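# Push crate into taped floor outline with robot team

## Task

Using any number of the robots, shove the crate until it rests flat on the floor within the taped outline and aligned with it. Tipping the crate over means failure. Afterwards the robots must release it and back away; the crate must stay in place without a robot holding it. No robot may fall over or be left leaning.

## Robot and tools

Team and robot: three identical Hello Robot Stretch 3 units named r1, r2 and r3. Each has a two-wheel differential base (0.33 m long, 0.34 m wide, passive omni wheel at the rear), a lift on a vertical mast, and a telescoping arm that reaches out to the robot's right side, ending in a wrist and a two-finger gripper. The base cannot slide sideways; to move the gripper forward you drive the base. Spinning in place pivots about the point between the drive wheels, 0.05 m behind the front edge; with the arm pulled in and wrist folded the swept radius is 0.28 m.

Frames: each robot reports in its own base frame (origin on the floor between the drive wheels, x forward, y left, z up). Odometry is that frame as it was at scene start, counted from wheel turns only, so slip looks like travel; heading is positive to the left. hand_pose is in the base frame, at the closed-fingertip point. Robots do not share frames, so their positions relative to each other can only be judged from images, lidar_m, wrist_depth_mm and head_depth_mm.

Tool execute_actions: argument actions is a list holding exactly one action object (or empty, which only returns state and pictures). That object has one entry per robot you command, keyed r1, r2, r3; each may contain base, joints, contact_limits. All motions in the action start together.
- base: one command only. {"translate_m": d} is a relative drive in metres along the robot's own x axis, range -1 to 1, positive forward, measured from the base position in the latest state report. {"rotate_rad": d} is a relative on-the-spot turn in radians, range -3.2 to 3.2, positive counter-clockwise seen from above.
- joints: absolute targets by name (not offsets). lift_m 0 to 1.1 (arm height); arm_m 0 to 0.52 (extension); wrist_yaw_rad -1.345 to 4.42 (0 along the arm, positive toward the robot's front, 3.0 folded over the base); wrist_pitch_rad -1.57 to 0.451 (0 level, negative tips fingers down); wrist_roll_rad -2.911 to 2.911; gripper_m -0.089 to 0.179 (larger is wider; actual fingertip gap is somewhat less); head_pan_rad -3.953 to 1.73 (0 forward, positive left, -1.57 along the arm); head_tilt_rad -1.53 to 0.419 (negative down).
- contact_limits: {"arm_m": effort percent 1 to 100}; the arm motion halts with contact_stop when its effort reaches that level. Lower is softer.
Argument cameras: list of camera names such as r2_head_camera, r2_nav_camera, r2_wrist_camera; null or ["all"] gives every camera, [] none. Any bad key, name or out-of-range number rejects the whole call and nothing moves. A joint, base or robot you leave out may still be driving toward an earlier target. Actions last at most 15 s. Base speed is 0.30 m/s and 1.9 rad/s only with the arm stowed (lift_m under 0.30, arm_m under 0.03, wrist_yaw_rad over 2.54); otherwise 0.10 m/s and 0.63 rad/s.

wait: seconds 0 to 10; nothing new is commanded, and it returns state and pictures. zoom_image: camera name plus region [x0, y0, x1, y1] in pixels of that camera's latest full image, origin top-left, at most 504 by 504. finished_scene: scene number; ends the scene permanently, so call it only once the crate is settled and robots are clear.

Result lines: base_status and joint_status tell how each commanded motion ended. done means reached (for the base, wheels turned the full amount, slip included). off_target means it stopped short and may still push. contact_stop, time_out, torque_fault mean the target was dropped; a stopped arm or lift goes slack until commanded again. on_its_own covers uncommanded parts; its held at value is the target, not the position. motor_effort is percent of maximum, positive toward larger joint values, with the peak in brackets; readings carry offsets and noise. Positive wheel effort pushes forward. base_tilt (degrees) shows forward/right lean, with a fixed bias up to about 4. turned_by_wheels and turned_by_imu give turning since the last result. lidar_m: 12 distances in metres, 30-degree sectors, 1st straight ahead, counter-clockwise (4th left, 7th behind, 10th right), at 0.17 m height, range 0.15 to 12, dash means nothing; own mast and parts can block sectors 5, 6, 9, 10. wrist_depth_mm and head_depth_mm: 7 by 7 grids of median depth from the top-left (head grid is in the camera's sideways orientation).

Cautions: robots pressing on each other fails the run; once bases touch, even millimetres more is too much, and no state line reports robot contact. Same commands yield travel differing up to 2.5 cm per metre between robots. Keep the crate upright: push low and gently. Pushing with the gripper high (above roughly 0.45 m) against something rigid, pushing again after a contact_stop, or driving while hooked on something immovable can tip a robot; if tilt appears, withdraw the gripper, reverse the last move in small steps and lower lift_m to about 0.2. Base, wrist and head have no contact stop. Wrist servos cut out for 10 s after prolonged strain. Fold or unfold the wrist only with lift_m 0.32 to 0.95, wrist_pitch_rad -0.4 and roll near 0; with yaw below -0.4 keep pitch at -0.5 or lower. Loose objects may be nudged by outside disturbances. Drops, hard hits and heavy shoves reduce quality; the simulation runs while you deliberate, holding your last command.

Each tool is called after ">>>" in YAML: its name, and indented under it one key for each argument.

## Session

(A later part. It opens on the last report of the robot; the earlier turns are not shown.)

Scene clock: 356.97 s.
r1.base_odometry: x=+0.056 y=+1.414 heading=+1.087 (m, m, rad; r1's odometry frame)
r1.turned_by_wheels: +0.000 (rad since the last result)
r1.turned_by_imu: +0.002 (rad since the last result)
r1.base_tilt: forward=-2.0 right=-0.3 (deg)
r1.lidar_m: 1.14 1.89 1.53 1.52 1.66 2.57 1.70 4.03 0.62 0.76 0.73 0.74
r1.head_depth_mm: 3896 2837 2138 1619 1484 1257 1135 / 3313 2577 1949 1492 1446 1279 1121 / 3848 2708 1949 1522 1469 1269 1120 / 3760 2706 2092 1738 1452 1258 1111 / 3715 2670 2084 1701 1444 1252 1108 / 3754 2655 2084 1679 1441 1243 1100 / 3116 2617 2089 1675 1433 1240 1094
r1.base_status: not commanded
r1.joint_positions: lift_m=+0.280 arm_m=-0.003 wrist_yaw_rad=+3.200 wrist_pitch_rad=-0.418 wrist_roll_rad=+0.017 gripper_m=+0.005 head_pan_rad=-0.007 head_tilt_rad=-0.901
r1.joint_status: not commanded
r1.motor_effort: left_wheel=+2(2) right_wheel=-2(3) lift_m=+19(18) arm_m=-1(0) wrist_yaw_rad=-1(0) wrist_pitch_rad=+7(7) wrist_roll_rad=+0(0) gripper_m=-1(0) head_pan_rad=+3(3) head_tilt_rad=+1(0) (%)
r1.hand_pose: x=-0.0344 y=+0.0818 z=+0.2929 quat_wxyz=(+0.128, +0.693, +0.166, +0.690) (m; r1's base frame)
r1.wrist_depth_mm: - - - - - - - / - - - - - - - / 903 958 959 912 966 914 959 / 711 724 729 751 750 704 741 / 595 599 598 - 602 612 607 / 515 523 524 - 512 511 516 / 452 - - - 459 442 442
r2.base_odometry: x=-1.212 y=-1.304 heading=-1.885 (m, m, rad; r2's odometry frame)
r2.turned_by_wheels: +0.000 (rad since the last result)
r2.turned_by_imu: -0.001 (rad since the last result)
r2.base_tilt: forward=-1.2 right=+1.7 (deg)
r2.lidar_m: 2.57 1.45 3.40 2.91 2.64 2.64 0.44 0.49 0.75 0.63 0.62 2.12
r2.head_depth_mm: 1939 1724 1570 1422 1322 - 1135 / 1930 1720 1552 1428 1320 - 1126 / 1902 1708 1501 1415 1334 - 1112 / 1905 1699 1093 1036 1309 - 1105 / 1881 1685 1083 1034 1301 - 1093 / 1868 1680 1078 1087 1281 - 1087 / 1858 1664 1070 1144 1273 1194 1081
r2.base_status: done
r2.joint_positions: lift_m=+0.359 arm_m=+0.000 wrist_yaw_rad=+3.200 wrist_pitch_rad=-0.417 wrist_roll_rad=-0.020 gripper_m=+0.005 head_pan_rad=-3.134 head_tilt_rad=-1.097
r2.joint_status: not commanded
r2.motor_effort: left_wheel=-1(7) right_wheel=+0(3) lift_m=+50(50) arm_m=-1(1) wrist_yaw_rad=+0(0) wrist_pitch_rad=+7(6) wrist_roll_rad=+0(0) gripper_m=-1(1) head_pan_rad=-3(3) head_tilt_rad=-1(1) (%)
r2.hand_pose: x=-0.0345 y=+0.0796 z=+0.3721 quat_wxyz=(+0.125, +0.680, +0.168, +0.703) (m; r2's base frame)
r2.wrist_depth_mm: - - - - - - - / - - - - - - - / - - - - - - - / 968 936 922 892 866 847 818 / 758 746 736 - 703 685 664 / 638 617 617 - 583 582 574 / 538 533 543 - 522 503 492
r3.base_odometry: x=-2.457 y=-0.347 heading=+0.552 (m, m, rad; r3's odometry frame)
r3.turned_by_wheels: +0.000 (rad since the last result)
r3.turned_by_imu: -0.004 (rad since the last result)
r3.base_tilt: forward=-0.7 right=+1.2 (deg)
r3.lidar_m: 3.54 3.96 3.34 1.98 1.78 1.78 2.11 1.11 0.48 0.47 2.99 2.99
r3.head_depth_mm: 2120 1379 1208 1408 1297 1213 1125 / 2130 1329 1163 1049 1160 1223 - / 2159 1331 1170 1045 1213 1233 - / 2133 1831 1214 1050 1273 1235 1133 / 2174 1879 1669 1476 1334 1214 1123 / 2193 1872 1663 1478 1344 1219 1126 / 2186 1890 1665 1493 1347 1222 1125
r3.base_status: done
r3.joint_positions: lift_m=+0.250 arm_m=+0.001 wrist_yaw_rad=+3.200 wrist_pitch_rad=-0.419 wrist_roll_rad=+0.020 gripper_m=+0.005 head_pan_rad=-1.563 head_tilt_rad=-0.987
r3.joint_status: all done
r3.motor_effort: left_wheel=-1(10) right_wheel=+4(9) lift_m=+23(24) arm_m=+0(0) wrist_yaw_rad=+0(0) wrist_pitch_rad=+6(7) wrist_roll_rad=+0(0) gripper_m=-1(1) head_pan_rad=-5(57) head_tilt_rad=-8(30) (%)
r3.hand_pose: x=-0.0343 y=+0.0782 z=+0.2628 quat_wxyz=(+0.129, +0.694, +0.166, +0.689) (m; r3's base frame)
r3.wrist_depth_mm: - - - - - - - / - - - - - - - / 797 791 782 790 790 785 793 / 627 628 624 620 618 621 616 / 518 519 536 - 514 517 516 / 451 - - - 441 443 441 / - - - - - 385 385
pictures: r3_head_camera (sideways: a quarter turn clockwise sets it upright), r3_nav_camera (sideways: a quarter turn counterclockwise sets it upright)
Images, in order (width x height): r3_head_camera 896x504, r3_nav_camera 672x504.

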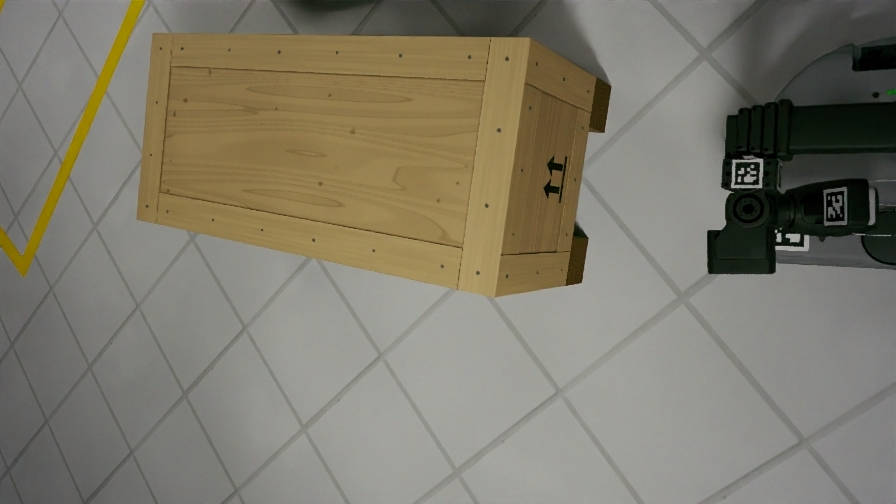

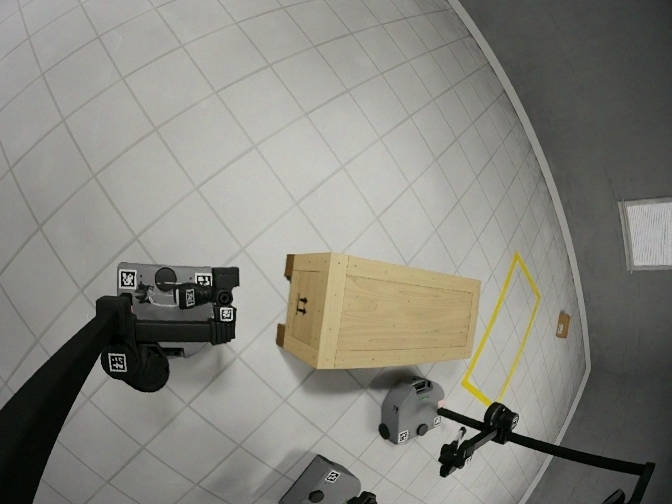

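>>> execute_actions:
  actions:
    - {"r3":{"joints":{"arm_m":0.33},"contact_limits":{"arm_m":100}}}
  cameras: ["r3_head_camera"]

Scene clock: 363.43 s.
r1.base_odometry: x=+0.056 y=+1.414 heading=+1.087 (m, m, rad; r1's odometry frame)
r1.turned_by_wheels: +0.000 (rad since the last result)
r1.turned_by_imu: +0.002 (rad since the last result)
r1.base_tilt: forward=-2.0 right=-0.4 (deg)
r1.lidar_m: 1.14 1.88 1.53 1.51 1.66 2.57 1.70 4.03 0.62 0.76 0.73 0.75
r1.head_depth_mm: 3967 2809 2172 1488 1486 1256 1127 / 3315 2581 1960 1513 1448 1260 1118 / 3885 2721 1938 1513 1465 1270 1121 / 3825 2703 2115 1721 1458 1259 1116 / 3702 2650 2078 1714 1435 1257 1105 / 3700 2652 2064 1693 1437 1247 1107 / 3126 2608 2054 1682 1433 1240 1093
r1.base_status: not commanded
r1.joint_positions: lift_m=+0.280 arm_m=-0.003 wrist_yaw_rad=+3.200 wrist_pitch_rad=-0.418 wrist_roll_rad=+0.017 gripper_m=+0.005 head_pan_rad=-0.007 head_tilt_rad=-0.901
r1.joint_status: not commanded
r1.motor_effort: left_wheel=+2(1) right_wheel=-3(3) lift_m=+19(19) arm_m=+0(1) wrist_yaw_rad=-1(0) wrist_pitch_rad=+7(7) wrist_roll_rad=+0(0) gripper_m=+0(0) head_pan_rad=+4(3) head_tilt_rad=+1(0) (%)
r1.hand_pose: x=-0.0344 y=+0.0818 z=+0.2929 quat_wxyz=(+0.128, +0.693, +0.166, +0.690) (m; r1's base frame)
r1.wrist_depth_mm: - - - - - - - / - - - - - - - / 942 954 952 976 970 938 949 / 730 717 725 752 753 749 737 / 602 602 599 - 608 608 613 / 505 524 518 - 509 511 509 / 450 - - - 459 444 445
r2.base_odometry: x=-1.212 y=-1.304 heading=-1.885 (m, m, rad; r2's odometry frame)
r2.turned_by_wheels: +0.000 (rad since the last result)
r2.turned_by_imu: -0.001 (rad since the last result)
r2.base_tilt: forward=-1.1 right=+1.8 (deg)
r2.lidar_m: 2.57 1.45 3.39 2.92 2.63 2.65 0.44 0.49 0.76 0.63 0.62 2.12
r2.head_depth_mm: 1941 1727 1566 1436 1313 - 1135 / 1931 1718 1553 1427 1324 - 1131 / 1900 1699 1516 1419 1336 - 1111 / 1891 1700 1093 1035 1304 - 1103 / 1874 1686 1084 1035 1306 - 1101 / 1861 1674 1079 1088 1284 - 1092 / 1863 1669 1069 1150 1274 1195 1082
r2.base_status: not commanded
r2.joint_positions: lift_m=+0.359 arm_m=+0.000 wrist_yaw_rad=+3.200 wrist_pitch_rad=-0.417 wrist_roll_rad=-0.020 gripper_m=+0.005 head_pan_rad=-3.134 head_tilt_rad=-1.097
r2.joint_status: not commanded
r2.motor_effort: left_wheel=-1(1) right_wheel=+0(0) lift_m=+51(51) arm_m=-1(1) wrist_yaw_rad=-1(0) wrist_pitch_rad=+6(6) wrist_roll_rad=+0(0) gripper_m=-1(1) head_pan_rad=-2(3) head_tilt_rad=+0(0) (%)
r2.hand_pose: x=-0.0345 y=+0.0796 z=+0.3721 quat_wxyz=(+0.125, +0.680, +0.168, +0.703) (m; r2's base frame)
r2.wrist_depth_mm: - - - - - - - / - - - - - - - / - - - - - - - / 956 941 924 876 871 853 821 / 768 749 735 - 708 683 665 / 629 623 622 - 588 580 565 / 539 539 543 - 524 499 494
r3.base_odometry: x=-2.457 y=-0.347 heading=+0.552 (m, m, rad; r3's odometry frame)
r3.turned_by_wheels: +0.000 (rad since the last result)
r3.turned_by_imu: +0.001 (rad since the last result)
r3.base_tilt: forward=-0.8 right=+1.2 (deg)
r3.lidar_m: 3.56 3.96 3.32 1.99 1.77 1.77 2.11 1.11 0.48 0.47 2.98 2.99
r3.head_depth_mm: 2116 1372 1197 1394 1313 1216 1129 / 2131 1323 1165 1047 1150 1211 - / 2162 1320 1171 1062 1279 1233 - / 2141 1837 1210 1050 1282 1219 1128 / 2154 1865 1653 1480 1328 1215 1119 / 2163 1870 1655 1487 1337 1215 1125 / 2190 1884 1659 1486 1335 1218 1127
r3.base_status: not commanded
r3.joint_positions: lift_m=+0.251 arm_m=+0.292 wrist_yaw_rad=+3.193 wrist_pitch_rad=-0.384 wrist_roll_rad=+0.020 gripper_m=+0.005 head_pan_rad=-1.565 head_tilt_rad=-0.990
r3.joint_status: arm_m contact_stop (moved +0.291 of +0.329)
r3.on_its_own: arm_m is slack since a contact_stop, until your next command for it (your +0.330 is given up)
r3.motor_effort: left_wheel=+0(10) right_wheel=-3(8) lift_m=+17(44) arm_m=+0(46) wrist_yaw_rad=+4(8) wrist_pitch_rad=-5(53) wrist_roll_rad=+0(0) gripper_m=-1(1) head_pan_rad=-3(5) head_tilt_rad=-7(8) (%)
r3.contact_limits: arm_m 37 (drawing in: default 16, maximum 27; extending or still: default 23, maximum 37)
r3.hand_pose: x=-0.0330 y=-0.2086 z=+0.2709 quat_wxyz=(+0.119, +0.697, +0.152, +0.691) (m; r3's base frame)
r3.wrist_depth_mm: - - - - - - - / - - - - - - - / 846 842 879 939 856 855 860 / 645 657 - - 659 670 667 / 543 542 - - 541 540 539 / 457 456 - - 460 459 459 / 396 396 - - - 397 398
pictures: r3_head_camera (sideways: a quarter turn clockwise sets it upright)
Images, in order (width x height): r3_head_camera 896x504.

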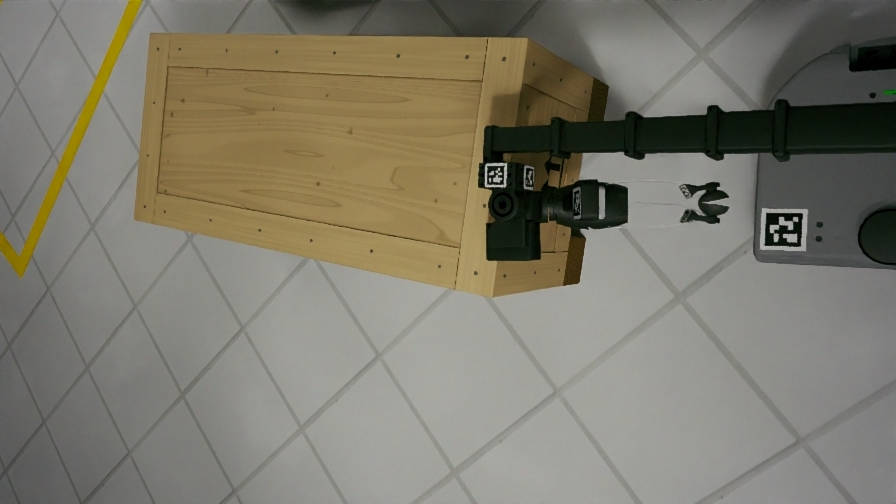

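>>> execute_actions:
  actions:
    - {"r3":{"joints":{"arm_m":0.0}},"r1":{"base":{"rotate_rad":2.164},"joints":{"head_pan_rad":-3.14,"head_tilt_rad":-1.1}},"r2":{"base":{"rotate_rad":-0.14}}}
  cameras: []

>>> execute_actions:
  actions:
    - {"r1":{"base":{"translate_m":-0.38}},"r2":{"base":{"translate_m":-0.13}},"r3":{"base":{"translate_m":0.5}}}
  cameras: ["r1_nav_camera"]

Scene clock: 379.20 s.
r1.base_odometry: x=+0.056 y=+1.413 heading=-3.032 (m, m, rad; r1's odometry frame)
r1.turned_by_wheels: +2.164 (rad since the last result)
r1.turned_by_imu: +2.170 (rad since the last result)
r1.base_tilt: forward=-1.8 right=-0.4 (deg)
r1.lidar_m: 1.71 2.82 1.70 3.87 3.26 0.75 0.73 1.12 3.33 1.81 1.52 1.51
r1.head_depth_mm: 2435 2022 1226 1370 1199 1163 1106 / 2380 1990 1224 1389 1347 1252 1088 / 2379 1988 1211 1389 1343 - 1073 / 2338 1967 1207 1394 1356 - 1061 / 2336 1958 1196 1408 1323 - 1053 / 2304 1935 1676 1477 1321 1228 - / 2285 1921 1665 1441 1312 1185 1080
r1.base_status: done
r1.joint_positions: lift_m=+0.280 arm_m=-0.003 wrist_yaw_rad=+3.200 wrist_pitch_rad=-0.418 wrist_roll_rad=+0.017 gripper_m=+0.005 head_pan_rad=-3.133 head_tilt_rad=-1.087
r1.joint_status: all done
r1.motor_effort: left_wheel=-1(5) right_wheel=+3(11) lift_m=+18(19) arm_m=-1(0) wrist_yaw_rad=+0(0) wrist_pitch_rad=+7(7) wrist_roll_rad=+0(0) gripper_m=-1(0) head_pan_rad=-2(31) head_tilt_rad=-6(21) (%)
r1.hand_pose: x=-0.0344 y=+0.0817 z=+0.2929 quat_wxyz=(+0.128, +0.693, +0.166, +0.690) (m; r1's base frame)
r1.wrist_depth_mm: - - - - - - - / - - - - - - - / 827 579 596 936 972 947 942 / 706 579 578 728 717 735 756 / 605 601 604 - 596 612 601 / 507 521 535 - 511 496 513 / 451 - - - 449 451 443
r2.base_odometry: x=-1.212 y=-1.304 heading=-2.025 (m, m, rad; r2's odometry frame)
r2.turned_by_wheels: -0.140 (rad since the last result)
r2.turned_by_imu: -0.143 (rad since the last result)
r2.base_tilt: forward=-1.4 right=+1.9 (deg)
r2.lidar_m: 2.37 1.45 3.37 3.15 2.64 2.64 0.44 0.46 0.63 2.52 0.48 2.11
r2.head_depth_mm: 1934 1737 1563 1435 1319 - 1136 / 1923 1718 1558 1424 1325 - 1131 / 1901 1712 1543 1421 1335 - 1115 / 1901 1698 1132 1373 1319 - 1105 / 1872 1682 1086 1029 1289 - 1095 / 1872 1682 1081 1021 1282 - 1089 / 1855 1659 1069 1021 1278 1197 1082
r2.base_status: done
r2.joint_positions: lift_m=+0.359 arm_m=+0.000 wrist_yaw_rad=+3.200 wrist_pitch_rad=-0.417 wrist_roll_rad=-0.020 gripper_m=+0.005 head_pan_rad=-3.134 head_tilt_rad=-1.097
r2.joint_status: not commanded
r2.motor_effort: left_wheel=+2(9) right_wheel=-2(4) lift_m=+51(51) arm_m=-1(1) wrist_yaw_rad=+0(1) wrist_pitch_rad=+6(6) wrist_roll_rad=+0(0) gripper_m=+0(0) head_pan_rad=-2(4) head_tilt_rad=-1(1) (%)
r2.hand_pose: x=-0.0345 y=+0.0796 z=+0.3721 quat_wxyz=(+0.125, +0.680, +0.168, +0.703) (m; r2's base frame)
r2.wrist_depth_mm: - - - - - - - / - - - - - - - / - - - - - - - / 962 944 910 897 864 836 829 / 768 753 730 - 709 688 672 / 638 624 615 - 586 579 575 / 543 538 547 - 521 505 495
r3.base_odometry: x=-2.457 y=-0.347 heading=+0.552 (m, m, rad; r3's odometry frame)
r3.turned_by_wheels: +0.000 (rad since the last result)
r3.turned_by_imu: -0.001 (rad since the last result)
r3.base_tilt: forward=-0.7 right=+1.2 (deg)
r3.lidar_m: 3.54 3.95 3.33 1.99 1.77 1.77 2.11 1.12 0.48 0.47 2.99 2.99
r3.head_depth_mm: 2112 1366 1202 1394 1303 1210 1122 / 2123 1324 1167 1042 1176 1213 - / 2156 1330 1164 1047 1230 1232 - / 2153 1826 1210 1043 1285 1230 1137 / 2164 1863 1648 1482 1339 1223 1118 / 2146 1875 1659 1480 1336 1225 1121 / 2157 1873 1653 1482 1344 1227 1126
r3.base_status: not commanded
r3.joint_positions: lift_m=+0.250 arm_m=+0.001 wrist_yaw_rad=+3.198 wrist_pitch_rad=-0.414 wrist_roll_rad=+0.020 gripper_m=+0.005 head_pan_rad=-1.565 head_tilt_rad=-0.990
r3.joint_status: all done
r3.motor_effort: left_wheel=+0(1) right_wheel=+1(3) lift_m=+24(23) arm_m=-3(9) wrist_yaw_rad=+1(5) wrist_pitch_rad=+5(5) wrist_roll_rad=+0(0) gripper_m=-1(1) head_pan_rad=-4(4) head_tilt_rad=-6(5) (%)
r3.hand_pose: x=-0.0340 y=+0.0785 z=+0.2638 quat_wxyz=(+0.128, +0.694, +0.164, +0.689) (m; r3's base frame)
r3.wrist_depth_mm: - - - - - - - / - - - - - - - / 792 795 793 792 801 801 788 / 627 622 633 627 623 626 626 / 520 521 540 - 521 518 527 / 450 - - - 443 440 444 / - - - - - 387 388
pictures: none
No camera images: the call's "cameras" was empty. Leave "cameras" out to get every camera's image.

Scene clock: 382.53 s.
r1.base_odometry: x=+0.434 y=+1.455 heading=-3.033 (m, m, rad; r1's odometry frame)
r1.turned_by_wheels: +0.000 (rad since the last result)
r1.turned_by_imu: +0.000 (rad since the last result)
r1.base_tilt: forward=-1.9 right=-0.4 (deg)
r1.lidar_m: 2.02 1.96 1.94 0.57 0.48 0.36 0.35 0.36 3.99 2.14 1.81 1.79
r1.head_depth_mm: 2450 2007 1741 1080 1006 1272 1081 / 2408 2007 1726 1067 997 1245 1090 / 2373 1989 1721 1061 993 - 1075 / 2348 1971 1706 1057 979 - 1056 / 2352 1950 1700 1046 986 - 1052 / 2319 1948 1678 1446 1264 1217 - / 2286 1920 1644 1464 1314 1184 1087
r1.base_status: done
r1.joint_positions: lift_m=+0.280 arm_m=-0.003 wrist_yaw_rad=+3.200 wrist_pitch_rad=-0.418 wrist_roll_rad=+0.017 gripper_m=+0.005 head_pan_rad=-3.133 head_tilt_rad=-1.087
r1.joint_status: not commanded
r1.motor_effort: left_wheel=-1(8) right_wheel=+3(5) lift_m=+19(19) arm_m=+0(1) wrist_yaw_rad=+0(0) wrist_pitch_rad=+7(7) wrist_roll_rad=+0(0) gripper_m=+0(0) head_pan_rad=-2(2) head_tilt_rad=-5(5) (%)
r1.hand_pose: x=-0.0344 y=+0.0817 z=+0.2929 quat_wxyz=(+0.128, +0.693, +0.166, +0.690) (m; r1's base frame)
r1.wrist_depth_mm: 400 560 - - - - - / 400 569 - - - - - / 391 583 597 599 940 962 923 / 395 571 626 567 731 742 743 / 394 575 603 - 594 603 603 / 397 502 532 - 511 513 513 / 391 - - - 454 447 446
r2.base_odometry: x=-1.155 y=-1.187 heading=-2.025 (m, m, rad; r2's odometry frame)
r2.turned_by_wheels: +0.000 (rad since the last result)
r2.turned_by_imu: -0.001 (rad since the last result)
r2.base_tilt: forward=-1.2 right=+1.8 (deg)
r2.lidar_m: 2.48 1.55 3.46 3.03 2.54 2.54 0.31 0.33 0.45 0.45 2.21 2.21
r2.head_depth_mm: 1947 1732 1554 1432 1318 - 1136 / 1922 1712 1567 1418 1331 - 1131 / 1899 1700 1550 1422 1337 - 1118 / 1891 1704 1525 1368 1021 - 1107 / 1869 1696 1083 990 1045 - 1095 / 1876 1676 1077 986 1155 - 1089 / 1843 1659 1068 983 1188 1194 1078
r2.base_status: done
r2.joint_positions: lift_m=+0.359 arm_m=+0.000 wrist_yaw_rad=+3.200 wrist_pitch_rad=-0.417 wrist_roll_rad=-0.020 gripper_m=+0.005 head_pan_rad=-3.134 head_tilt_rad=-1.097
r2.joint_status: not commanded
r2.motor_effort: left_wheel=+3(6) right_wheel=-1(7) lift_m=+51(51) arm_m=-1(1) wrist_yaw_rad=-1(0) wrist_pitch_rad=+6(7) wrist_roll_rad=+0(0) gripper_m=+0(1) head_pan_rad=-3(3) head_tilt_rad=-1(1) (%)
r2.hand_pose: x=-0.0345 y=+0.0796 z=+0.3721 quat_wxyz=(+0.125, +0.680, +0.168, +0.703) (m; r2's base frame)
r2.wrist_depth_mm: - - - - - - - / - - - - - - - / - - - - - - - / 963 939 900 889 860 838 813 / 761 740 734 - 698 686 678 / 639 620 617 - 586 578 567 / 542 537 546 - 527 500 489
r3.base_odometry: x=-2.032 y=-0.085 heading=+0.552 (m, m, rad; r3's odometry frame)
r3.turned_by_wheels: +0.000 (rad since the last result)
r3.turned_by_imu: +0.002 (rad since the last result)
r3.base_tilt: forward=-0.7 right=+1.3 (deg)
r3.lidar_m: 3.14 3.59 3.60 2.35 2.11 2.11 2.52 0.68 0.63 3.00 2.65 2.66
r3.head_depth_mm: 2139 1846 1596 1442 1310 1215 1124 / 2134 1840 1631 1465 1323 1222 - / 2142 1864 1637 1472 1336 1234 - / 2157 1861 1652 1478 1332 1238 1131 / 2144 1880 1657 1476 1331 1217 1116 / 2163 1877 1651 1478 1339 1215 1121 / 2168 1872 1666 1476 1333 1222 1124
r3.base_status: done
r3.joint_positions: lift_m=+0.250 arm_m=+0.001 wrist_yaw_rad=+3.199 wrist_pitch_rad=-0.415 wrist_roll_rad=+0.020 gripper_m=+0.005 head_pan_rad=-1.565 head_tilt_rad=-0.990
r3.joint_status: not commanded
r3.motor_effort: left_wheel=+0(8) right_wheel=+3(11) lift_m=+24(23) arm_m=-2(2) wrist_yaw_rad=+0(1) wrist_pitch_rad=+5(5) wrist_roll_rad=+0(0) gripper_m=-1(1) head_pan_rad=-4(4) head_tilt_rad=-7(6) (%)
r3.hand_pose: x=-0.0341 y=+0.0784 z=+0.2636 quat_wxyz=(+0.128, +0.694, +0.164, +0.689) (m; r3's base frame)
r3.wrist_depth_mm: - - - - - - - / - - - - - - - / 792 793 781 810 798 787 790 / 629 623 620 624 630 633 629 / 520 519 536 - 518 518 522 / 452 - - - 443 441 444 / - - - - - 385 388
pictures: r1_nav_camera (sideways: a quarter turn counterclockwise sets it upright)
Images, in order (width x height): r1_nav_camera 672x504.

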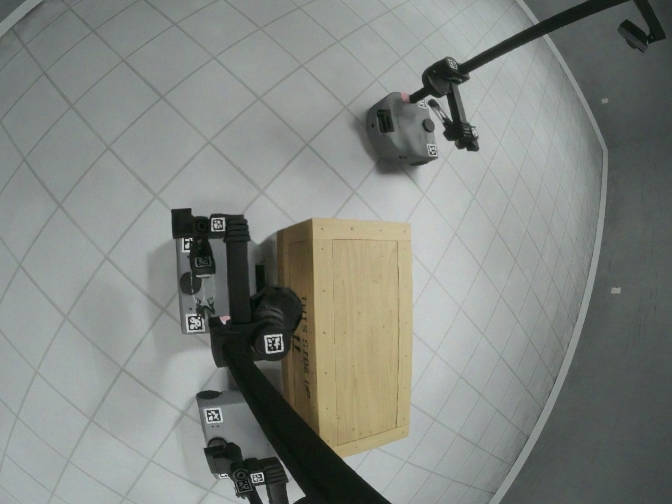

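>>> execute_actions:
  actions:
    - {"r1":{"base":{"translate_m":-0.04},"joints":{"lift_m":0.36}}}
  cameras: []

>>> execute_actions:
  actions:
    - {"r1":{"base":{"translate_m":-0.15}},"r2":{"base":{"translate_m":-0.15}}}
  cameras: ["r1_nav_camera"]

Scene clock: 386.83 s.
r1.base_odometry: x=+0.474 y=+1.459 heading=-3.033 (m, m, rad; r1's odometry frame)
r1.turned_by_wheels: +0.000 (rad since the last result)
r1.turned_by_imu: +0.001 (rad since the last result)
r1.base_tilt: forward=-2.0 right=-0.5 (deg)
r1.lidar_m: 2.06 1.97 1.96 0.57 0.43 0.31 0.31 0.32 4.04 2.18 1.83 1.83
r1.head_depth_mm: 2414 2032 1740 1078 984 1208 1067 / 2412 1998 1730 1074 983 1229 1092 / 2386 1990 1713 1065 959 - 1072 / 2351 1982 1699 1056 959 - 1058 / 2330 1968 1700 1048 970 - 1051 / 2298 1933 1674 1451 1259 1224 - / 2282 1913 1677 1476 1306 1197 1089
r1.base_status: done
r1.joint_positions: lift_m=+0.360 arm_m=-0.003 wrist_yaw_rad=+3.200 wrist_pitch_rad=-0.418 wrist_roll_rad=+0.017 gripper_m=+0.005 head_pan_rad=-3.133 head_tilt_rad=-1.087
r1.joint_status: all done
r1.motor_effort: left_wheel=-1(7) right_wheel=+3(8) lift_m=+24(24) arm_m=+0(1) wrist_yaw_rad=-1(0) wrist_pitch_rad=+7(7) wrist_roll_rad=+0(0) gripper_m=-1(0) head_pan_rad=-2(2) head_tilt_rad=-4(5) (%)
r1.hand_pose: x=-0.0344 y=+0.0817 z=+0.3726 quat_wxyz=(+0.128, +0.693, +0.166, +0.690) (m; r1's base frame)
r1.wrist_depth_mm: - - - - - - - / 393 497 - - - - - / 344 503 - 766 - - - / 346 503 741 602 870 876 882 / 348 511 701 - 723 728 725 / 350 501 616 - 622 622 623 / 344 481 - 536 541 538 521
r2.base_odometry: x=-1.155 y=-1.187 heading=-2.025 (m, m, rad; r2's odometry frame)
r2.turned_by_wheels: +0.000 (rad since the last result)
r2.turned_by_imu: -0.001 (rad since the last result)
r2.base_tilt: forward=-1.0 right=+2.0 (deg)
r2.lidar_m: 2.47 1.55 3.46 3.02 2.55 2.54 0.31 0.33 0.45 0.45 2.21 2.20
r2.head_depth_mm: 1949 1729 1563 1433 1317 - 1128 / 1927 1724 1553 1426 1326 - 1129 / 1913 1714 1538 1416 1338 - 1112 / 1885 1699 1521 1377 1018 - 1101 / 1868 1691 1086 993 1042 - 1100 / 1868 1670 1074 989 1156 - 1092 / 1859 1659 1073 984 1185 1193 1081
r2.base_status: not commanded
r2.joint_positions: lift_m=+0.359 arm_m=+0.000 wrist_yaw_rad=+3.200 wrist_pitch_rad=-0.417 wrist_roll_rad=-0.020 gripper_m=+0.005 head_pan_rad=-3.134 head_tilt_rad=-1.097
r2.joint_status: not commanded
r2.motor_effort: left_wheel=+3(3) right_wheel=-1(2) lift_m=+51(51) arm_m=-1(1) wrist_yaw_rad=+0(0) wrist_pitch_rad=+6(6) wrist_roll_rad=+0(0) gripper_m=+0(1) head_pan_rad=-3(3) head_tilt_rad=-1(1) (%)
r2.hand_pose: x=-0.0345 y=+0.0796 z=+0.3721 quat_wxyz=(+0.125, +0.680, +0.168, +0.703) (m; r2's base frame)
r2.wrist_depth_mm: - - - - - - - / - - - - - - - / - - - - - - - / 950 934 914 895 868 845 820 / 763 759 730 - 705 687 677 / 635 627 613 - 586 579 569 / 546 536 543 - 529 505 495
r3.base_odometry: x=-2.032 y=-0.085 heading=+0.552 (m, m, rad; r3's odometry frame)
r3.turned_by_wheels: +0.000 (rad since the last result)
r3.turned_by_imu: +0.000 (rad since the last result)
r3.base_tilt: forward=-0.7 right=+1.2 (deg)
r3.lidar_m: 3.15 3.59 3.60 2.35 2.11 2.12 2.51 0.68 0.63 3.00 2.65 2.66
r3.head_depth_mm: 2120 1843 1603 1440 1309 1203 1123 / 2129 1851 1632 1466 1325 1221 - / 2147 1856 1634 1453 1331 1236 - / 2141 1860 1643 1468 1330 1230 1129 / 2153 1876 1649 1474 1340 1225 1123 / 2163 1865 1657 1491 1334 1215 1122 / 2145 1882 1659 1484 1343 1221 1131
r3.base_status: not commanded
r3.joint_positions: lift_m=+0.250 arm_m=+0.001 wrist_yaw_rad=+3.199 wrist_pitch_rad=-0.415 wrist_roll_rad=+0.020 gripper_m=+0.005 head_pan_rad=-1.565 head_tilt_rad=-0.990
r3.joint_status: not commanded
r3.motor_effort: left_wheel=+0(1) right_wheel=+3(3) lift_m=+24(24) arm_m=-2(2) wrist_yaw_rad=+0(0) wrist_pitch_rad=+5(5) wrist_roll_rad=+0(0) gripper_m=-1(1) head_pan_rad=-4(4) head_tilt_rad=-6(6) (%)
r3.hand_pose: x=-0.0341 y=+0.0784 z=+0.2636 quat_wxyz=(+0.128, +0.694, +0.164, +0.689) (m; r3's base frame)
r3.wrist_depth_mm: - - - - - - - / - - - - - - - / 786 792 792 792 787 787 793 / 628 629 618 633 626 630 633 / 517 516 545 - 519 521 519 / 452 - - - 442 439 444 / - - - - - 389 389
pictures: none
No camera images: the call's "cameras" was empty. Leave "cameras" out to get every camera's image.

Scene clock: 389.53 s.
r1.base_odometry: x=+0.622 y=+1.475 heading=-3.033 (m, m, rad; r1's odometry frame)
r1.turned_by_wheels: +0.000 (rad since the last result)
r1.turned_by_imu: +0.023 (rad since the last result)
r1.base_tilt: forward=-1.9 right=-0.4 (deg)
r1.lidar_m: 2.21 2.07 2.12 0.57 0.37 0.28 0.28 0.29 1.13 2.28 1.93 1.93
r1.head_depth_mm: 2409 2017 1742 1069 956 1052 1071 / 2369 1999 1725 1074 950 1183 1093 / 2379 1965 1703 1061 964 - 1074 / 2339 1975 1693 1057 960 - 1064 / 2325 1947 1685 1045 951 - 1062 / 2277 1940 1674 1460 1074 1220 - / 2288 1925 1642 1439 1307 1191 1092
r1.base_status: translate_m off_target (by the wheels' count: -0.1496 of -0.1500)
r1.joint_positions: lift_m=+0.360 arm_m=-0.003 wrist_yaw_rad=+3.200 wrist_pitch_rad=-0.418 wrist_roll_rad=+0.017 gripper_m=+0.005 head_pan_rad=-3.135 head_tilt_rad=-1.090
r1.joint_status: not commanded
r1.on_its_own: left_wheel is at rest, and its effort (-33) is outside its rest range (-18 to +18); right_wheel is at rest, and its effort (-55) is outside its rest range (-18 to +18)
r1.motor_effort: left_wheel=-33(63) right_wheel=-55(75) lift_m=+23(25) arm_m=-1(0) wrist_yaw_rad=+0(2) wrist_pitch_rad=+7(7) wrist_roll_rad=+0(0) gripper_m=+1(1) head_pan_rad=-2(2) head_tilt_rad=-4(5) (%)
r1.hand_pose: x=-0.0344 y=+0.0817 z=+0.3727 quat_wxyz=(+0.128, +0.693, +0.166, +0.690) (m; r1's base frame)
r1.wrist_depth_mm: - - - - - - - / 401 460 - - - - - / 309 430 602 761 - - - / 300 433 646 598 863 895 870 / 309 435 652 - 724 727 711 / 311 435 607 - 614 594 603 / 308 426 - 545 541 532 518
r2.base_odometry: x=-1.089 y=-1.053 heading=-2.025 (m, m, rad; r2's odometry frame)
r2.turned_by_wheels: +0.000 (rad since the last result)
r2.turned_by_imu: +0.020 (rad since the last result)
r2.base_tilt: forward=-1.0 right=+2.0 (deg)
r2.lidar_m: 2.63 1.68 3.55 2.88 2.43 2.43 0.27 0.29 0.42 0.46 2.31 2.31
r2.head_depth_mm: 1940 1739 1572 1444 1320 - 1137 / 1930 1730 1558 1427 1323 - 1128 / 1917 1716 1550 1415 1341 - 1110 / 1901 1703 1537 1357 960 - 1100 / 1889 1680 1531 995 946 - 1101 / 1854 1678 1075 987 1035 - 1090 / 1859 1663 1071 989 1077 1197 1083
r2.base_status: translate_m off_target (by the wheels' count: -0.1496 of -0.1500)
r2.joint_positions: lift_m=+0.359 arm_m=+0.000 wrist_yaw_rad=+3.200 wrist_pitch_rad=-0.417 wrist_roll_rad=-0.020 gripper_m=+0.005 head_pan_rad=-3.135 head_tilt_rad=-1.096
r2.joint_status: not commanded
r2.on_its_own: left_wheel is at rest, and its effort (-78) is outside its rest range (-18 to +18); right_wheel is at rest, and its effort (-35) is outside its rest range (-18 to +18)
r2.motor_effort: left_wheel=-78(100) right_wheel=-35(55) lift_m=+50(51) arm_m=-1(1) wrist_yaw_rad=+0(2) wrist_pitch_rad=+6(6) wrist_roll_rad=+0(0) gripper_m=-1(0) head_pan_rad=-2(3) head_tilt_rad=-2(2) (%)
r2.hand_pose: x=-0.0344 y=+0.0796 z=+0.3722 quat_wxyz=(+0.125, +0.680, +0.168, +0.703) (m; r2's base frame)
r2.wrist_depth_mm: - - - - - - - / - - - - - - - / - - - - - - - / 962 946 916 881 862 848 824 / 770 747 731 - 700 689 667 / 633 621 617 - 588 578 564 / 542 538 542 - 529 501 493
r3.base_odometry: x=-2.032 y=-0.085 heading=+0.552 (m, m, rad; r3's odometry frame)
r3.turned_by_wheels: +0.000 (rad since the last result)
r3.turned_by_imu: +0.000 (rad since the last result)
r3.base_tilt: forward=-0.7 right=+1.3 (deg)
r3.lidar_m: 3.15 3.60 3.59 2.36 2.11 2.12 2.51 0.67 0.57 3.00 2.65 2.66
r3.head_depth_mm: 2132 1470 1257 1084 1257 1210 1126 / 2122 1845 1634 1465 1321 1225 - / 2137 1850 1642 1472 1327 1234 - / 2130 1857 1640 1473 1338 1231 1132 / 2133 1878 1642 1484 1332 1217 1121 / 2170 1891 1652 1475 1341 1225 1123 / 2152 1878 1648 1472 1341 1217 1124
r3.base_status: not commanded
r3.joint_positions: lift_m=+0.250 arm_m=+0.001 wrist_yaw_rad=+3.199 wrist_pitch_rad=-0.415 wrist_roll_rad=+0.020 gripper_m=+0.005 head_pan_rad=-1.565 head_tilt_rad=-0.990
r3.joint_status: not commanded
r3.motor_effort: left_wheel=-1(1) right_wheel=+3(3) lift_m=+24(24) arm_m=-3(2) wrist_yaw_rad=+1(0) wrist_pitch_rad=+5(5) wrist_roll_rad=+0(0) gripper_m=-2(2) head_pan_rad=-4(4) head_tilt_rad=-6(7) (%)
r3.hand_pose: x=-0.0341 y=+0.0784 z=+0.2636 quat_wxyz=(+0.128, +0.694, +0.164, +0.689) (m; r3's base frame)
r3.wrist_depth_mm: - - - - - - - / - - - - - - - / 790 788 801 797 795 797 794 / 629 624 624 628 624 629 627 / 517 518 538 - 526 522 520 / 449 - - - 444 440 449 / - - - - - 386 388
pictures: r1_nav_camera (sideways: a quarter turn counterclockwise sets it upright)
Images, in order (width x height): r1_nav_camera 672x504.

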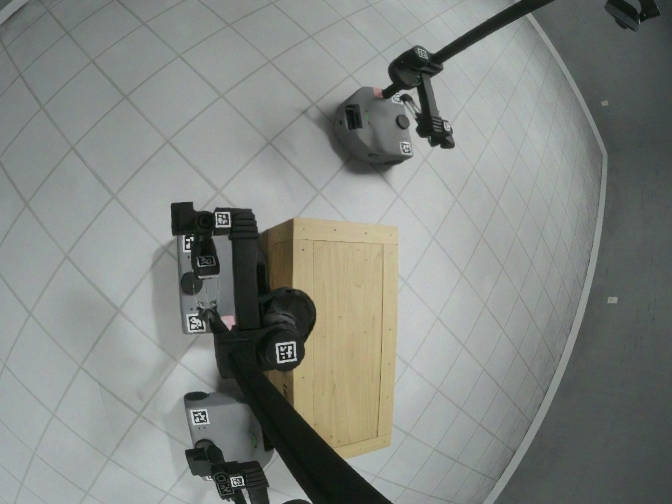

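>>> execute_actions:
  actions:
    - {"r1":{"base":{"translate_m":-0.2}},"r2":{"base":{"translate_m":0.03}},"r3":{"base":{"translate_m":0.4}}}
  cameras: ["r1_nav_camera"]

Scene clock: 398.93 s.
r1.base_odometry: x=+0.821 y=+1.497 heading=-3.033 (m, m, rad; r1's odometry frame)
r1.turned_by_wheels: +0.000 (rad since the last result)
r1.turned_by_imu: +0.138 (rad since the last result)
r1.base_tilt: forward=-1.9 right=-0.2 (deg)
r1.lidar_m: 2.54 2.21 0.63 0.38 0.28 0.27 0.28 0.37 3.48 2.24 2.04 2.06
r1.head_depth_mm: 2428 2015 1714 1519 956 897 1096 / 2382 1999 1718 1064 950 883 1087 / 2354 1987 1715 1060 963 - 1070 / 2309 1970 1691 1050 963 - 1061 / 2335 1949 1672 1454 995 - 1057 / 2293 1942 1636 1468 1313 1227 - / 2264 1550 1502 1459 1318 1194 1085
r1.base_status: translate_m off_target (by the wheels' count: -0.1996 of -0.2000)
r1.joint_positions: lift_m=+0.360 arm_m=-0.003 wrist_yaw_rad=+3.200 wrist_pitch_rad=-0.418 wrist_roll_rad=+0.017 gripper_m=+0.005 head_pan_rad=-3.135 head_tilt_rad=-1.091
r1.joint_status: not commanded
r1.on_its_own: left_wheel is at rest, and its effort (-46) is outside its rest range (-18 to +18); right_wheel is at rest, and its effort (-54) is outside its rest range (-18 to +18)
r1.motor_effort: left_wheel=-46(53) right_wheel=-54(99) lift_m=+22(23) arm_m=+0(1) wrist_yaw_rad=+0(0) wrist_pitch_rad=+7(7) wrist_roll_rad=+0(0) gripper_m=-1(1) head_pan_rad=-2(2) head_tilt_rad=-3(4) (%)
r1.hand_pose: x=-0.0343 y=+0.0817 z=+0.3727 quat_wxyz=(+0.128, +0.693, +0.166, +0.690) (m; r1's base frame)
r1.wrist_depth_mm: - - - - - 667 - / 399 397 - 558 - - - / 290 303 339 607 776 - - / 244 295 369 673 623 635 893 / 249 312 397 - 668 634 728 / 265 331 429 - 613 608 603 / 276 343 - 534 536 518 519
r2.base_odometry: x=-1.102 y=-1.080 heading=-2.025 (m, m, rad; r2's odometry frame)
r2.turned_by_wheels: +0.000 (rad since the last result)
r2.turned_by_imu: -0.001 (rad since the last result)
r2.base_tilt: forward=-1.2 right=+1.8 (deg)
r2.lidar_m: 2.59 1.65 3.53 2.92 2.46 2.45 0.30 0.31 0.56 2.70 2.29 2.29
r2.head_depth_mm: 1943 1735 1569 1433 1316 - 1134 / 1912 1727 1555 1424 1328 - 1124 / 1912 1706 1551 1413 1338 - 1113 / 1891 1693 1533 1302 1338 - 1100 / 1880 1683 1084 996 1138 - 1101 / 1876 1673 1083 990 1240 - 1092 / 1857 1670 1073 996 1257 1196 1084
r2.base_status: done
r2.joint_positions: lift_m=+0.359 arm_m=+0.000 wrist_yaw_rad=+3.200 wrist_pitch_rad=-0.417 wrist_roll_rad=-0.020 gripper_m=+0.005 head_pan_rad=-3.135 head_tilt_rad=-1.096
r2.joint_status: not commanded
r2.motor_effort: left_wheel=-2(68) right_wheel=+0(33) lift_m=+50(50) arm_m=-1(1) wrist_yaw_rad=+0(0) wrist_pitch_rad=+6(6) wrist_roll_rad=+0(0) gripper_m=-1(2) head_pan_rad=-3(3) head_tilt_rad=-2(2) (%)
r2.hand_pose: x=-0.0344 y=+0.0796 z=+0.3722 quat_wxyz=(+0.125, +0.680, +0.168, +0.703) (m; r2's base frame)
r2.wrist_depth_mm: - - - - - - - / - - - - - - - / - - - - - - - / 969 935 911 888 880 841 831 / 765 742 726 - 706 687 665 / 635 621 618 - 591 582 569 / 542 538 542 - 524 506 497
r3.base_odometry: x=-1.691 y=+0.124 heading=+0.552 (m, m, rad; r3's odometry frame)
r3.turned_by_wheels: +0.000 (rad since the last result)
r3.turned_by_imu: +0.001 (rad since the last result)
r3.base_tilt: forward=-0.7 right=+1.3 (deg)
r3.lidar_m: 2.83 3.31 3.31 2.69 2.36 2.39 2.84 0.78 0.75 2.69 2.38 2.39
r3.head_depth_mm: 2133 1849 1630 1458 1328 1205 1123 / 2154 1862 1639 1459 1320 1215 - / 2101 1848 1640 1475 1326 1229 - / 2139 1863 1641 1476 1334 1240 1135 / 2144 1865 1653 1486 1335 1217 1114 / 2149 1865 1653 1475 1338 1224 1126 / 2195 1883 1668 1479 1341 1223 1121
r3.base_status: done
r3.joint_positions: lift_m=+0.250 arm_m=+0.001 wrist_yaw_rad=+3.199 wrist_pitch_rad=-0.415 wrist_roll_rad=+0.020 gripper_m=+0.005 head_pan_rad=-1.565 head_tilt_rad=-0.990
r3.joint_status: not commanded
r3.motor_effort: left_wheel=-1(7) right_wheel=+4(12) lift_m=+24(24) arm_m=-2(2) wrist_yaw_rad=+0(1) wrist_pitch_rad=+5(5) wrist_roll_rad=+0(0) gripper_m=-1(1) head_pan_rad=-3(4) head_tilt_rad=-6(6) (%)
r3.hand_pose: x=-0.0341 y=+0.0784 z=+0.2636 quat_wxyz=(+0.128, +0.694, +0.164, +0.689) (m; r3's base frame)
r3.wrist_depth_mm: - - - - - - - / - - - - - - - / 798 801 795 795 793 786 790 / 627 631 626 630 629 628 624 / 517 520 540 - 519 516 517 / 448 - - - 446 443 445 / - - - - - 386 387
pictures: r1_nav_camera (sideways: a quarter turn counterclockwise sets it upright)
Images, in order (width x height): r1_nav_camera 672x504.

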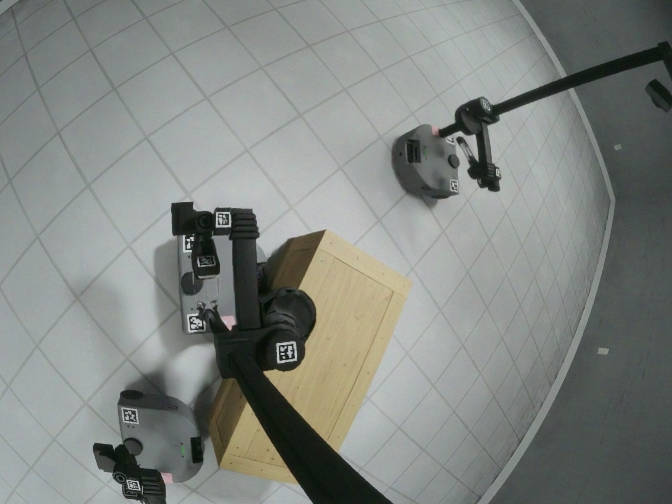

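>>> execute_actions:
  actions:
    - {"r1":{"base":{"rotate_rad":-0.4}},"r2":{"base":{"translate_m":0.15},"joints":{"lift_m":0.28}},"r3":{"base":{"rotate_rad":0.9},"joints":{"head_pan_rad":-3.14,"head_tilt_rad":-0.7}}}
  cameras: []

>>> execute_actions:
  actions:
    - {"r1":{"base":{"translate_m":-0.25}},"r2":{"base":{"translate_m":0.5}}}
  cameras: ["r1_nav_camera","r3_nav_camera"]

Scene clock: 408.27 s.
r1.base_odometry: x=+0.821 y=+1.497 heading=+2.851 (m, m, rad; r1's odometry frame)
r1.turned_by_wheels: -0.399 (rad since the last result)
r1.turned_by_imu: -0.336 (rad since the last result)
r1.base_tilt: forward=-2.0 right=-0.4 (deg)
r1.lidar_m: 2.13 2.98 0.69 0.80 0.34 0.28 0.28 0.31 1.19 2.76 2.09 2.03
r1.head_depth_mm: 2377 2019 1730 1065 956 901 1102 / 2373 1993 1719 1065 951 1040 1090 / 2391 1975 1699 1061 959 - 1069 / 2325 1970 1695 1054 962 - 1061 / 2294 1946 1685 1044 963 - 1052 / 2299 1918 1671 1046 972 1219 - / 2292 1927 1662 1461 1284 1195 1092
r1.base_status: rotate_rad off_target (by the wheels' count: -0.3988 of -0.4000)
r1.joint_positions: lift_m=+0.360 arm_m=-0.003 wrist_yaw_rad=+3.200 wrist_pitch_rad=-0.418 wrist_roll_rad=+0.017 gripper_m=+0.005 head_pan_rad=-3.135 head_tilt_rad=-1.091
r1.joint_status: not commanded
r1.on_its_own: right_wheel is at rest, and its effort (-58) is outside its rest range (-18 to +18)
r1.motor_effort: left_wheel=-2(36) right_wheel=-58(69) lift_m=+22(22) arm_m=-1(1) wrist_yaw_rad=+0(0) wrist_pitch_rad=+7(7) wrist_roll_rad=+0(0) gripper_m=-1(1) head_pan_rad=-1(1) head_tilt_rad=-3(3) (%)
r1.hand_pose: x=-0.0343 y=+0.0817 z=+0.3727 quat_wxyz=(+0.128, +0.693, +0.166, +0.690) (m; r1's base frame)
r1.wrist_depth_mm: - - - - - 533 - / 402 410 - - - - - / 303 376 496 862 747 - - / 280 377 528 735 648 839 867 / 287 392 546 - 674 725 717 / 293 400 583 - 603 611 608 / 293 396 - 547 535 528 531
r2.base_odometry: x=-1.168 y=-1.214 heading=-2.025 (m, m, rad; r2's odometry frame)
r2.turned_by_wheels: +0.000 (rad since the last result)
r2.turned_by_imu: -0.001 (rad since the last result)
r2.base_tilt: forward=-1.2 right=+1.8 (deg)
r2.lidar_m: 2.47 1.52 3.42 2.99 2.57 2.56 0.45 0.49 0.60 2.58 2.18 2.18
r2.head_depth_mm: 1949 1734 1573 1431 1320 - 1134 / 1926 1718 1563 1421 1315 1237 1128 / 1904 1705 1547 1417 1334 - 1116 / 1888 1694 1136 1392 1327 - 1097 / 1874 1687 1088 1074 1305 - 1098 / 1864 1675 1079 1130 1281 - 1085 / 1852 1179 1073 1285 1275 1195 1092
r2.base_status: done
r2.joint_positions: lift_m=+0.281 arm_m=+0.000 wrist_yaw_rad=+3.200 wrist_pitch_rad=-0.417 wrist_roll_rad=-0.020 gripper_m=+0.005 head_pan_rad=-3.135 head_tilt_rad=-1.096
r2.joint_status: all done
r2.motor_effort: left_wheel=-1(12) right_wheel=+1(6) lift_m=+13(44) arm_m=-1(1) wrist_yaw_rad=+0(0) wrist_pitch_rad=+7(6) wrist_roll_rad=+0(0) gripper_m=-1(1) head_pan_rad=-2(3) head_tilt_rad=-2(1) (%)
r2.hand_pose: x=-0.0344 y=+0.0796 z=+0.2936 quat_wxyz=(+0.125, +0.680, +0.168, +0.703) (m; r2's base frame)
r2.wrist_depth_mm: - - - - - - - / - - - - - - - / - - - 962 927 918 892 / 818 794 768 743 731 703 689 / 645 631 623 - 595 578 574 / 533 526 538 - 506 489 478 / 456 - - - - 424 416
r3.base_odometry: x=-1.691 y=+0.124 heading=+1.452 (m, m, rad; r3's odometry frame)
r3.turned_by_wheels: +0.900 (rad since the last result)
r3.turned_by_imu: +0.883 (rad since the last result)
r3.base_tilt: forward=-0.7 right=+1.2 (deg)
r3.lidar_m: 3.30 2.96 2.39 2.35 2.61 0.83 0.75 2.96 2.40 2.38 2.61 3.32
r3.head_depth_mm: - 2742 1313 1580 1364 1354 1184 / - 2654 2046 1325 1251 1347 1187 / - 3028 1636 1339 1208 1356 1189 / - 3002 1642 1405 1463 1349 1185 / - 3022 2304 1871 1569 1357 1190 / - 3028 2325 1883 1581 1350 1192 / - 3063 2306 1865 1572 1359 1188
r3.base_status: done
r3.joint_positions: lift_m=+0.250 arm_m=+0.001 wrist_yaw_rad=+3.199 wrist_pitch_rad=-0.415 wrist_roll_rad=+0.020 gripper_m=+0.005 head_pan_rad=-3.133 head_tilt_rad=-0.704
r3.joint_status: all done
r3.motor_effort: left_wheel=-2(7) right_wheel=+4(14) lift_m=+24(24) arm_m=-2(2) wrist_yaw_rad=+1(0) wrist_pitch_rad=+5(5) wrist_roll_rad=+0(0) gripper_m=-1(1) head_pan_rad=-5(54) head_tilt_rad=+2(31) (%)
r3.hand_pose: x=-0.0341 y=+0.0784 z=+0.2636 quat_wxyz=(+0.128, +0.694, +0.164, +0.689) (m; r3's base frame)
r3.wrist_depth_mm: - - - - - - - / - - - - - - - / 785 791 794 796 795 792 793 / 633 621 629 625 625 626 624 / 519 522 536 - 517 516 522 / 446 - - - 444 441 445 / - - - - - 387 386
pictures: none
No camera images: the call's "cameras" was empty. Leave "cameras" out to get every camera's image.

Scene clock: 412.33 s.
r1.base_odometry: x=+1.060 y=+1.425 heading=+2.851 (m, m, rad; r1's odometry frame)
r1.turned_by_wheels: -0.001 (rad since the last result)
r1.turned_by_imu: -0.005 (rad since the last result)
r1.base_tilt: forward=-2.0 right=-0.4 (deg)
r1.lidar_m: 2.13 2.98 1.04 3.77 0.34 0.28 0.28 0.30 1.19 2.78 2.09 2.03
r1.head_depth_mm: 2372 2001 1733 1067 958 897 1100 / 2397 1998 1717 1066 959 1045 1090 / 2401 1967 1697 1061 965 - 1071 / 2342 1975 1693 1050 957 - 1065 / 2317 1932 1688 1043 965 - 1054 / 2284 1914 1676 1044 970 1222 - / 2271 1911 1656 1459 1287 1199 1086
r1.base_status: translate_m off_target (by the wheels' count: -0.2495 of -0.2500)
r1.joint_positions: lift_m=+0.360 arm_m=-0.003 wrist_yaw_rad=+3.200 wrist_pitch_rad=-0.418 wrist_roll_rad=+0.017 gripper_m=+0.005 head_pan_rad=-3.135 head_tilt_rad=-1.091
r1.joint_status: not commanded
r1.on_its_own: left_wheel is at rest, and its effort (-49) is outside its rest range (-18 to +18); right_wheel is at rest, and its effort (-55) is outside its rest range (-18 to +18)
r1.motor_effort: left_wheel=-49(60) right_wheel=-55(63) lift_m=+22(22) arm_m=-1(1) wrist_yaw_rad=+0(1) wrist_pitch_rad=+7(7) wrist_roll_rad=+0(0) gripper_m=-1(1) head_pan_rad=-2(1) head_tilt_rad=-5(3) (%)
r1.hand_pose: x=-0.0343 y=+0.0817 z=+0.3727 quat_wxyz=(+0.128, +0.693, +0.166, +0.690) (m; r1's base frame)
r1.wrist_depth_mm: - - - - - - - / 394 416 - - - - - / 302 372 503 - - 890 758 / 285 385 534 866 891 819 779 / 291 389 552 - 721 722 736 / 293 396 584 - 608 626 610 / 294 393 - 536 527 531 533
r2.base_odometry: x=-1.387 y=-1.664 heading=-2.025 (m, m, rad; r2's odometry frame)
r2.turned_by_wheels: +0.000 (rad since the last result)
r2.turned_by_imu: -0.001 (rad since the last result)
r2.base_tilt: forward=-1.1 right=+1.8 (deg)
r2.lidar_m: 2.06 1.13 1.13 3.48 2.93 2.93 0.95 1.00 3.87 2.14 1.81 1.81
r2.head_depth_mm: 1948 1740 1576 1427 1317 - 1129 / 1918 1713 1567 1425 1320 1243 1132 / 1889 1704 1549 1421 1340 - 1118 / 1364 1518 1537 1409 1326 - 1096 / 1338 1253 1492 1398 1309 - 1101 / 1327 1326 1511 1386 1280 - 1088 / 1320 1401 1472 1385 1280 1197 1091
r2.base_status: done
r2.joint_positions: lift_m=+0.281 arm_m=+0.000 wrist_yaw_rad=+3.200 wrist_pitch_rad=-0.417 wrist_roll_rad=-0.020 gripper_m=+0.005 head_pan_rad=-3.135 head_tilt_rad=-1.096
r2.joint_status: not commanded
r2.motor_effort: left_wheel=-1(11) right_wheel=+1(7) lift_m=+13(13) arm_m=-1(1) wrist_yaw_rad=+0(0) wrist_pitch_rad=+6(6) wrist_roll_rad=+0(0) gripper_m=-1(0) head_pan_rad=-3(3) head_tilt_rad=-2(1) (%)
r2.hand_pose: x=-0.0344 y=+0.0796 z=+0.2936 quat_wxyz=(+0.125, +0.680, +0.168, +0.703) (m; r2's base frame)
r2.wrist_depth_mm: - - - - - - - / - - - - - - - / - - - 970 971 922 883 / 822 791 763 748 728 708 688 / 645 624 611 - 594 576 570 / 534 527 539 - 513 490 480 / 457 - - - - 422 416
r3.base_odometry: x=-1.691 y=+0.124 heading=+1.452 (m, m, rad; r3's odometry frame)
r3.turned_by_wheels: +0.000 (rad since the last result)
r3.turned_by_imu: +0.000 (rad since the last result)
r3.base_tilt: forward=-0.7 right=+1.3 (deg)
r3.lidar_m: 3.29 2.95 2.38 2.35 2.61 0.83 0.75 2.96 2.40 2.38 2.61 3.33
r3.head_depth_mm: - 3042 1304 1581 1358 1348 1184 / - 2990 2282 1328 1241 1340 1184 / - 3014 1640 1333 1210 1351 1185 / - 2988 1640 1412 1468 1345 1187 / - 3000 2296 1852 1569 1353 1186 / - 3043 2313 1859 1564 1353 1190 / - 3047 2318 1884 1565 1355 1187
r3.base_status: not commanded
r3.joint_positions: lift_m=+0.250 arm_m=+0.001 wrist_yaw_rad=+3.199 wrist_pitch_rad=-0.415 wrist_roll_rad=+0.020 gripper_m=+0.005 head_pan_rad=-3.133 head_tilt_rad=-0.704
r3.joint_status: not commanded
r3.motor_effort: left_wheel=-2(2) right_wheel=+4(4) lift_m=+24(24) arm_m=-2(2) wrist_yaw_rad=+0(0) wrist_pitch_rad=+5(5) wrist_roll_rad=+0(1) gripper_m=-1(1) head_pan_rad=-5(4) head_tilt_rad=+2(3) (%)
r3.hand_pose: x=-0.0341 y=+0.0784 z=+0.2636 quat_wxyz=(+0.128, +0.694, +0.164, +0.689) (m; r3's base frame)
r3.wrist_depth_mm: - - - - - - - / - - - - - - - / 800 794 786 801 791 791 793 / 626 630 632 634 631 631 635 / 514 525 538 - 523 523 519 / 451 - - - 443 441 443 / - - - - - 386 386
pictures: r1_nav_camera (sideways: a quarter turn counterclockwise sets it upright), r3_nav_camera (sideways: a quarter turn counterclockwise sets it upright)
Images, in order (width x height): r1_nav_camera 672x504, r3_nav_camera 672x504.

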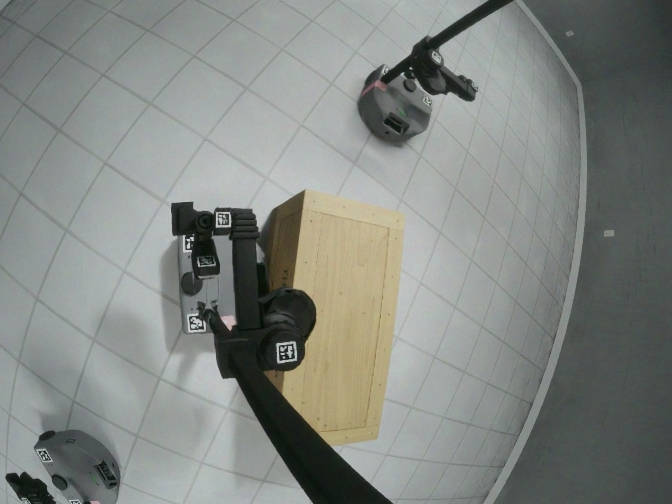

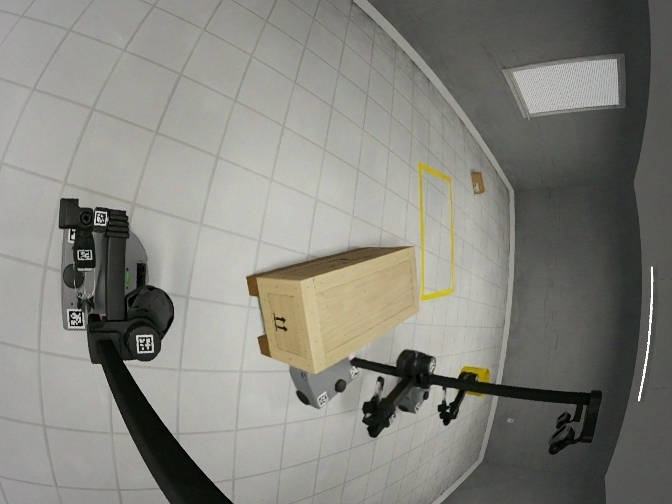

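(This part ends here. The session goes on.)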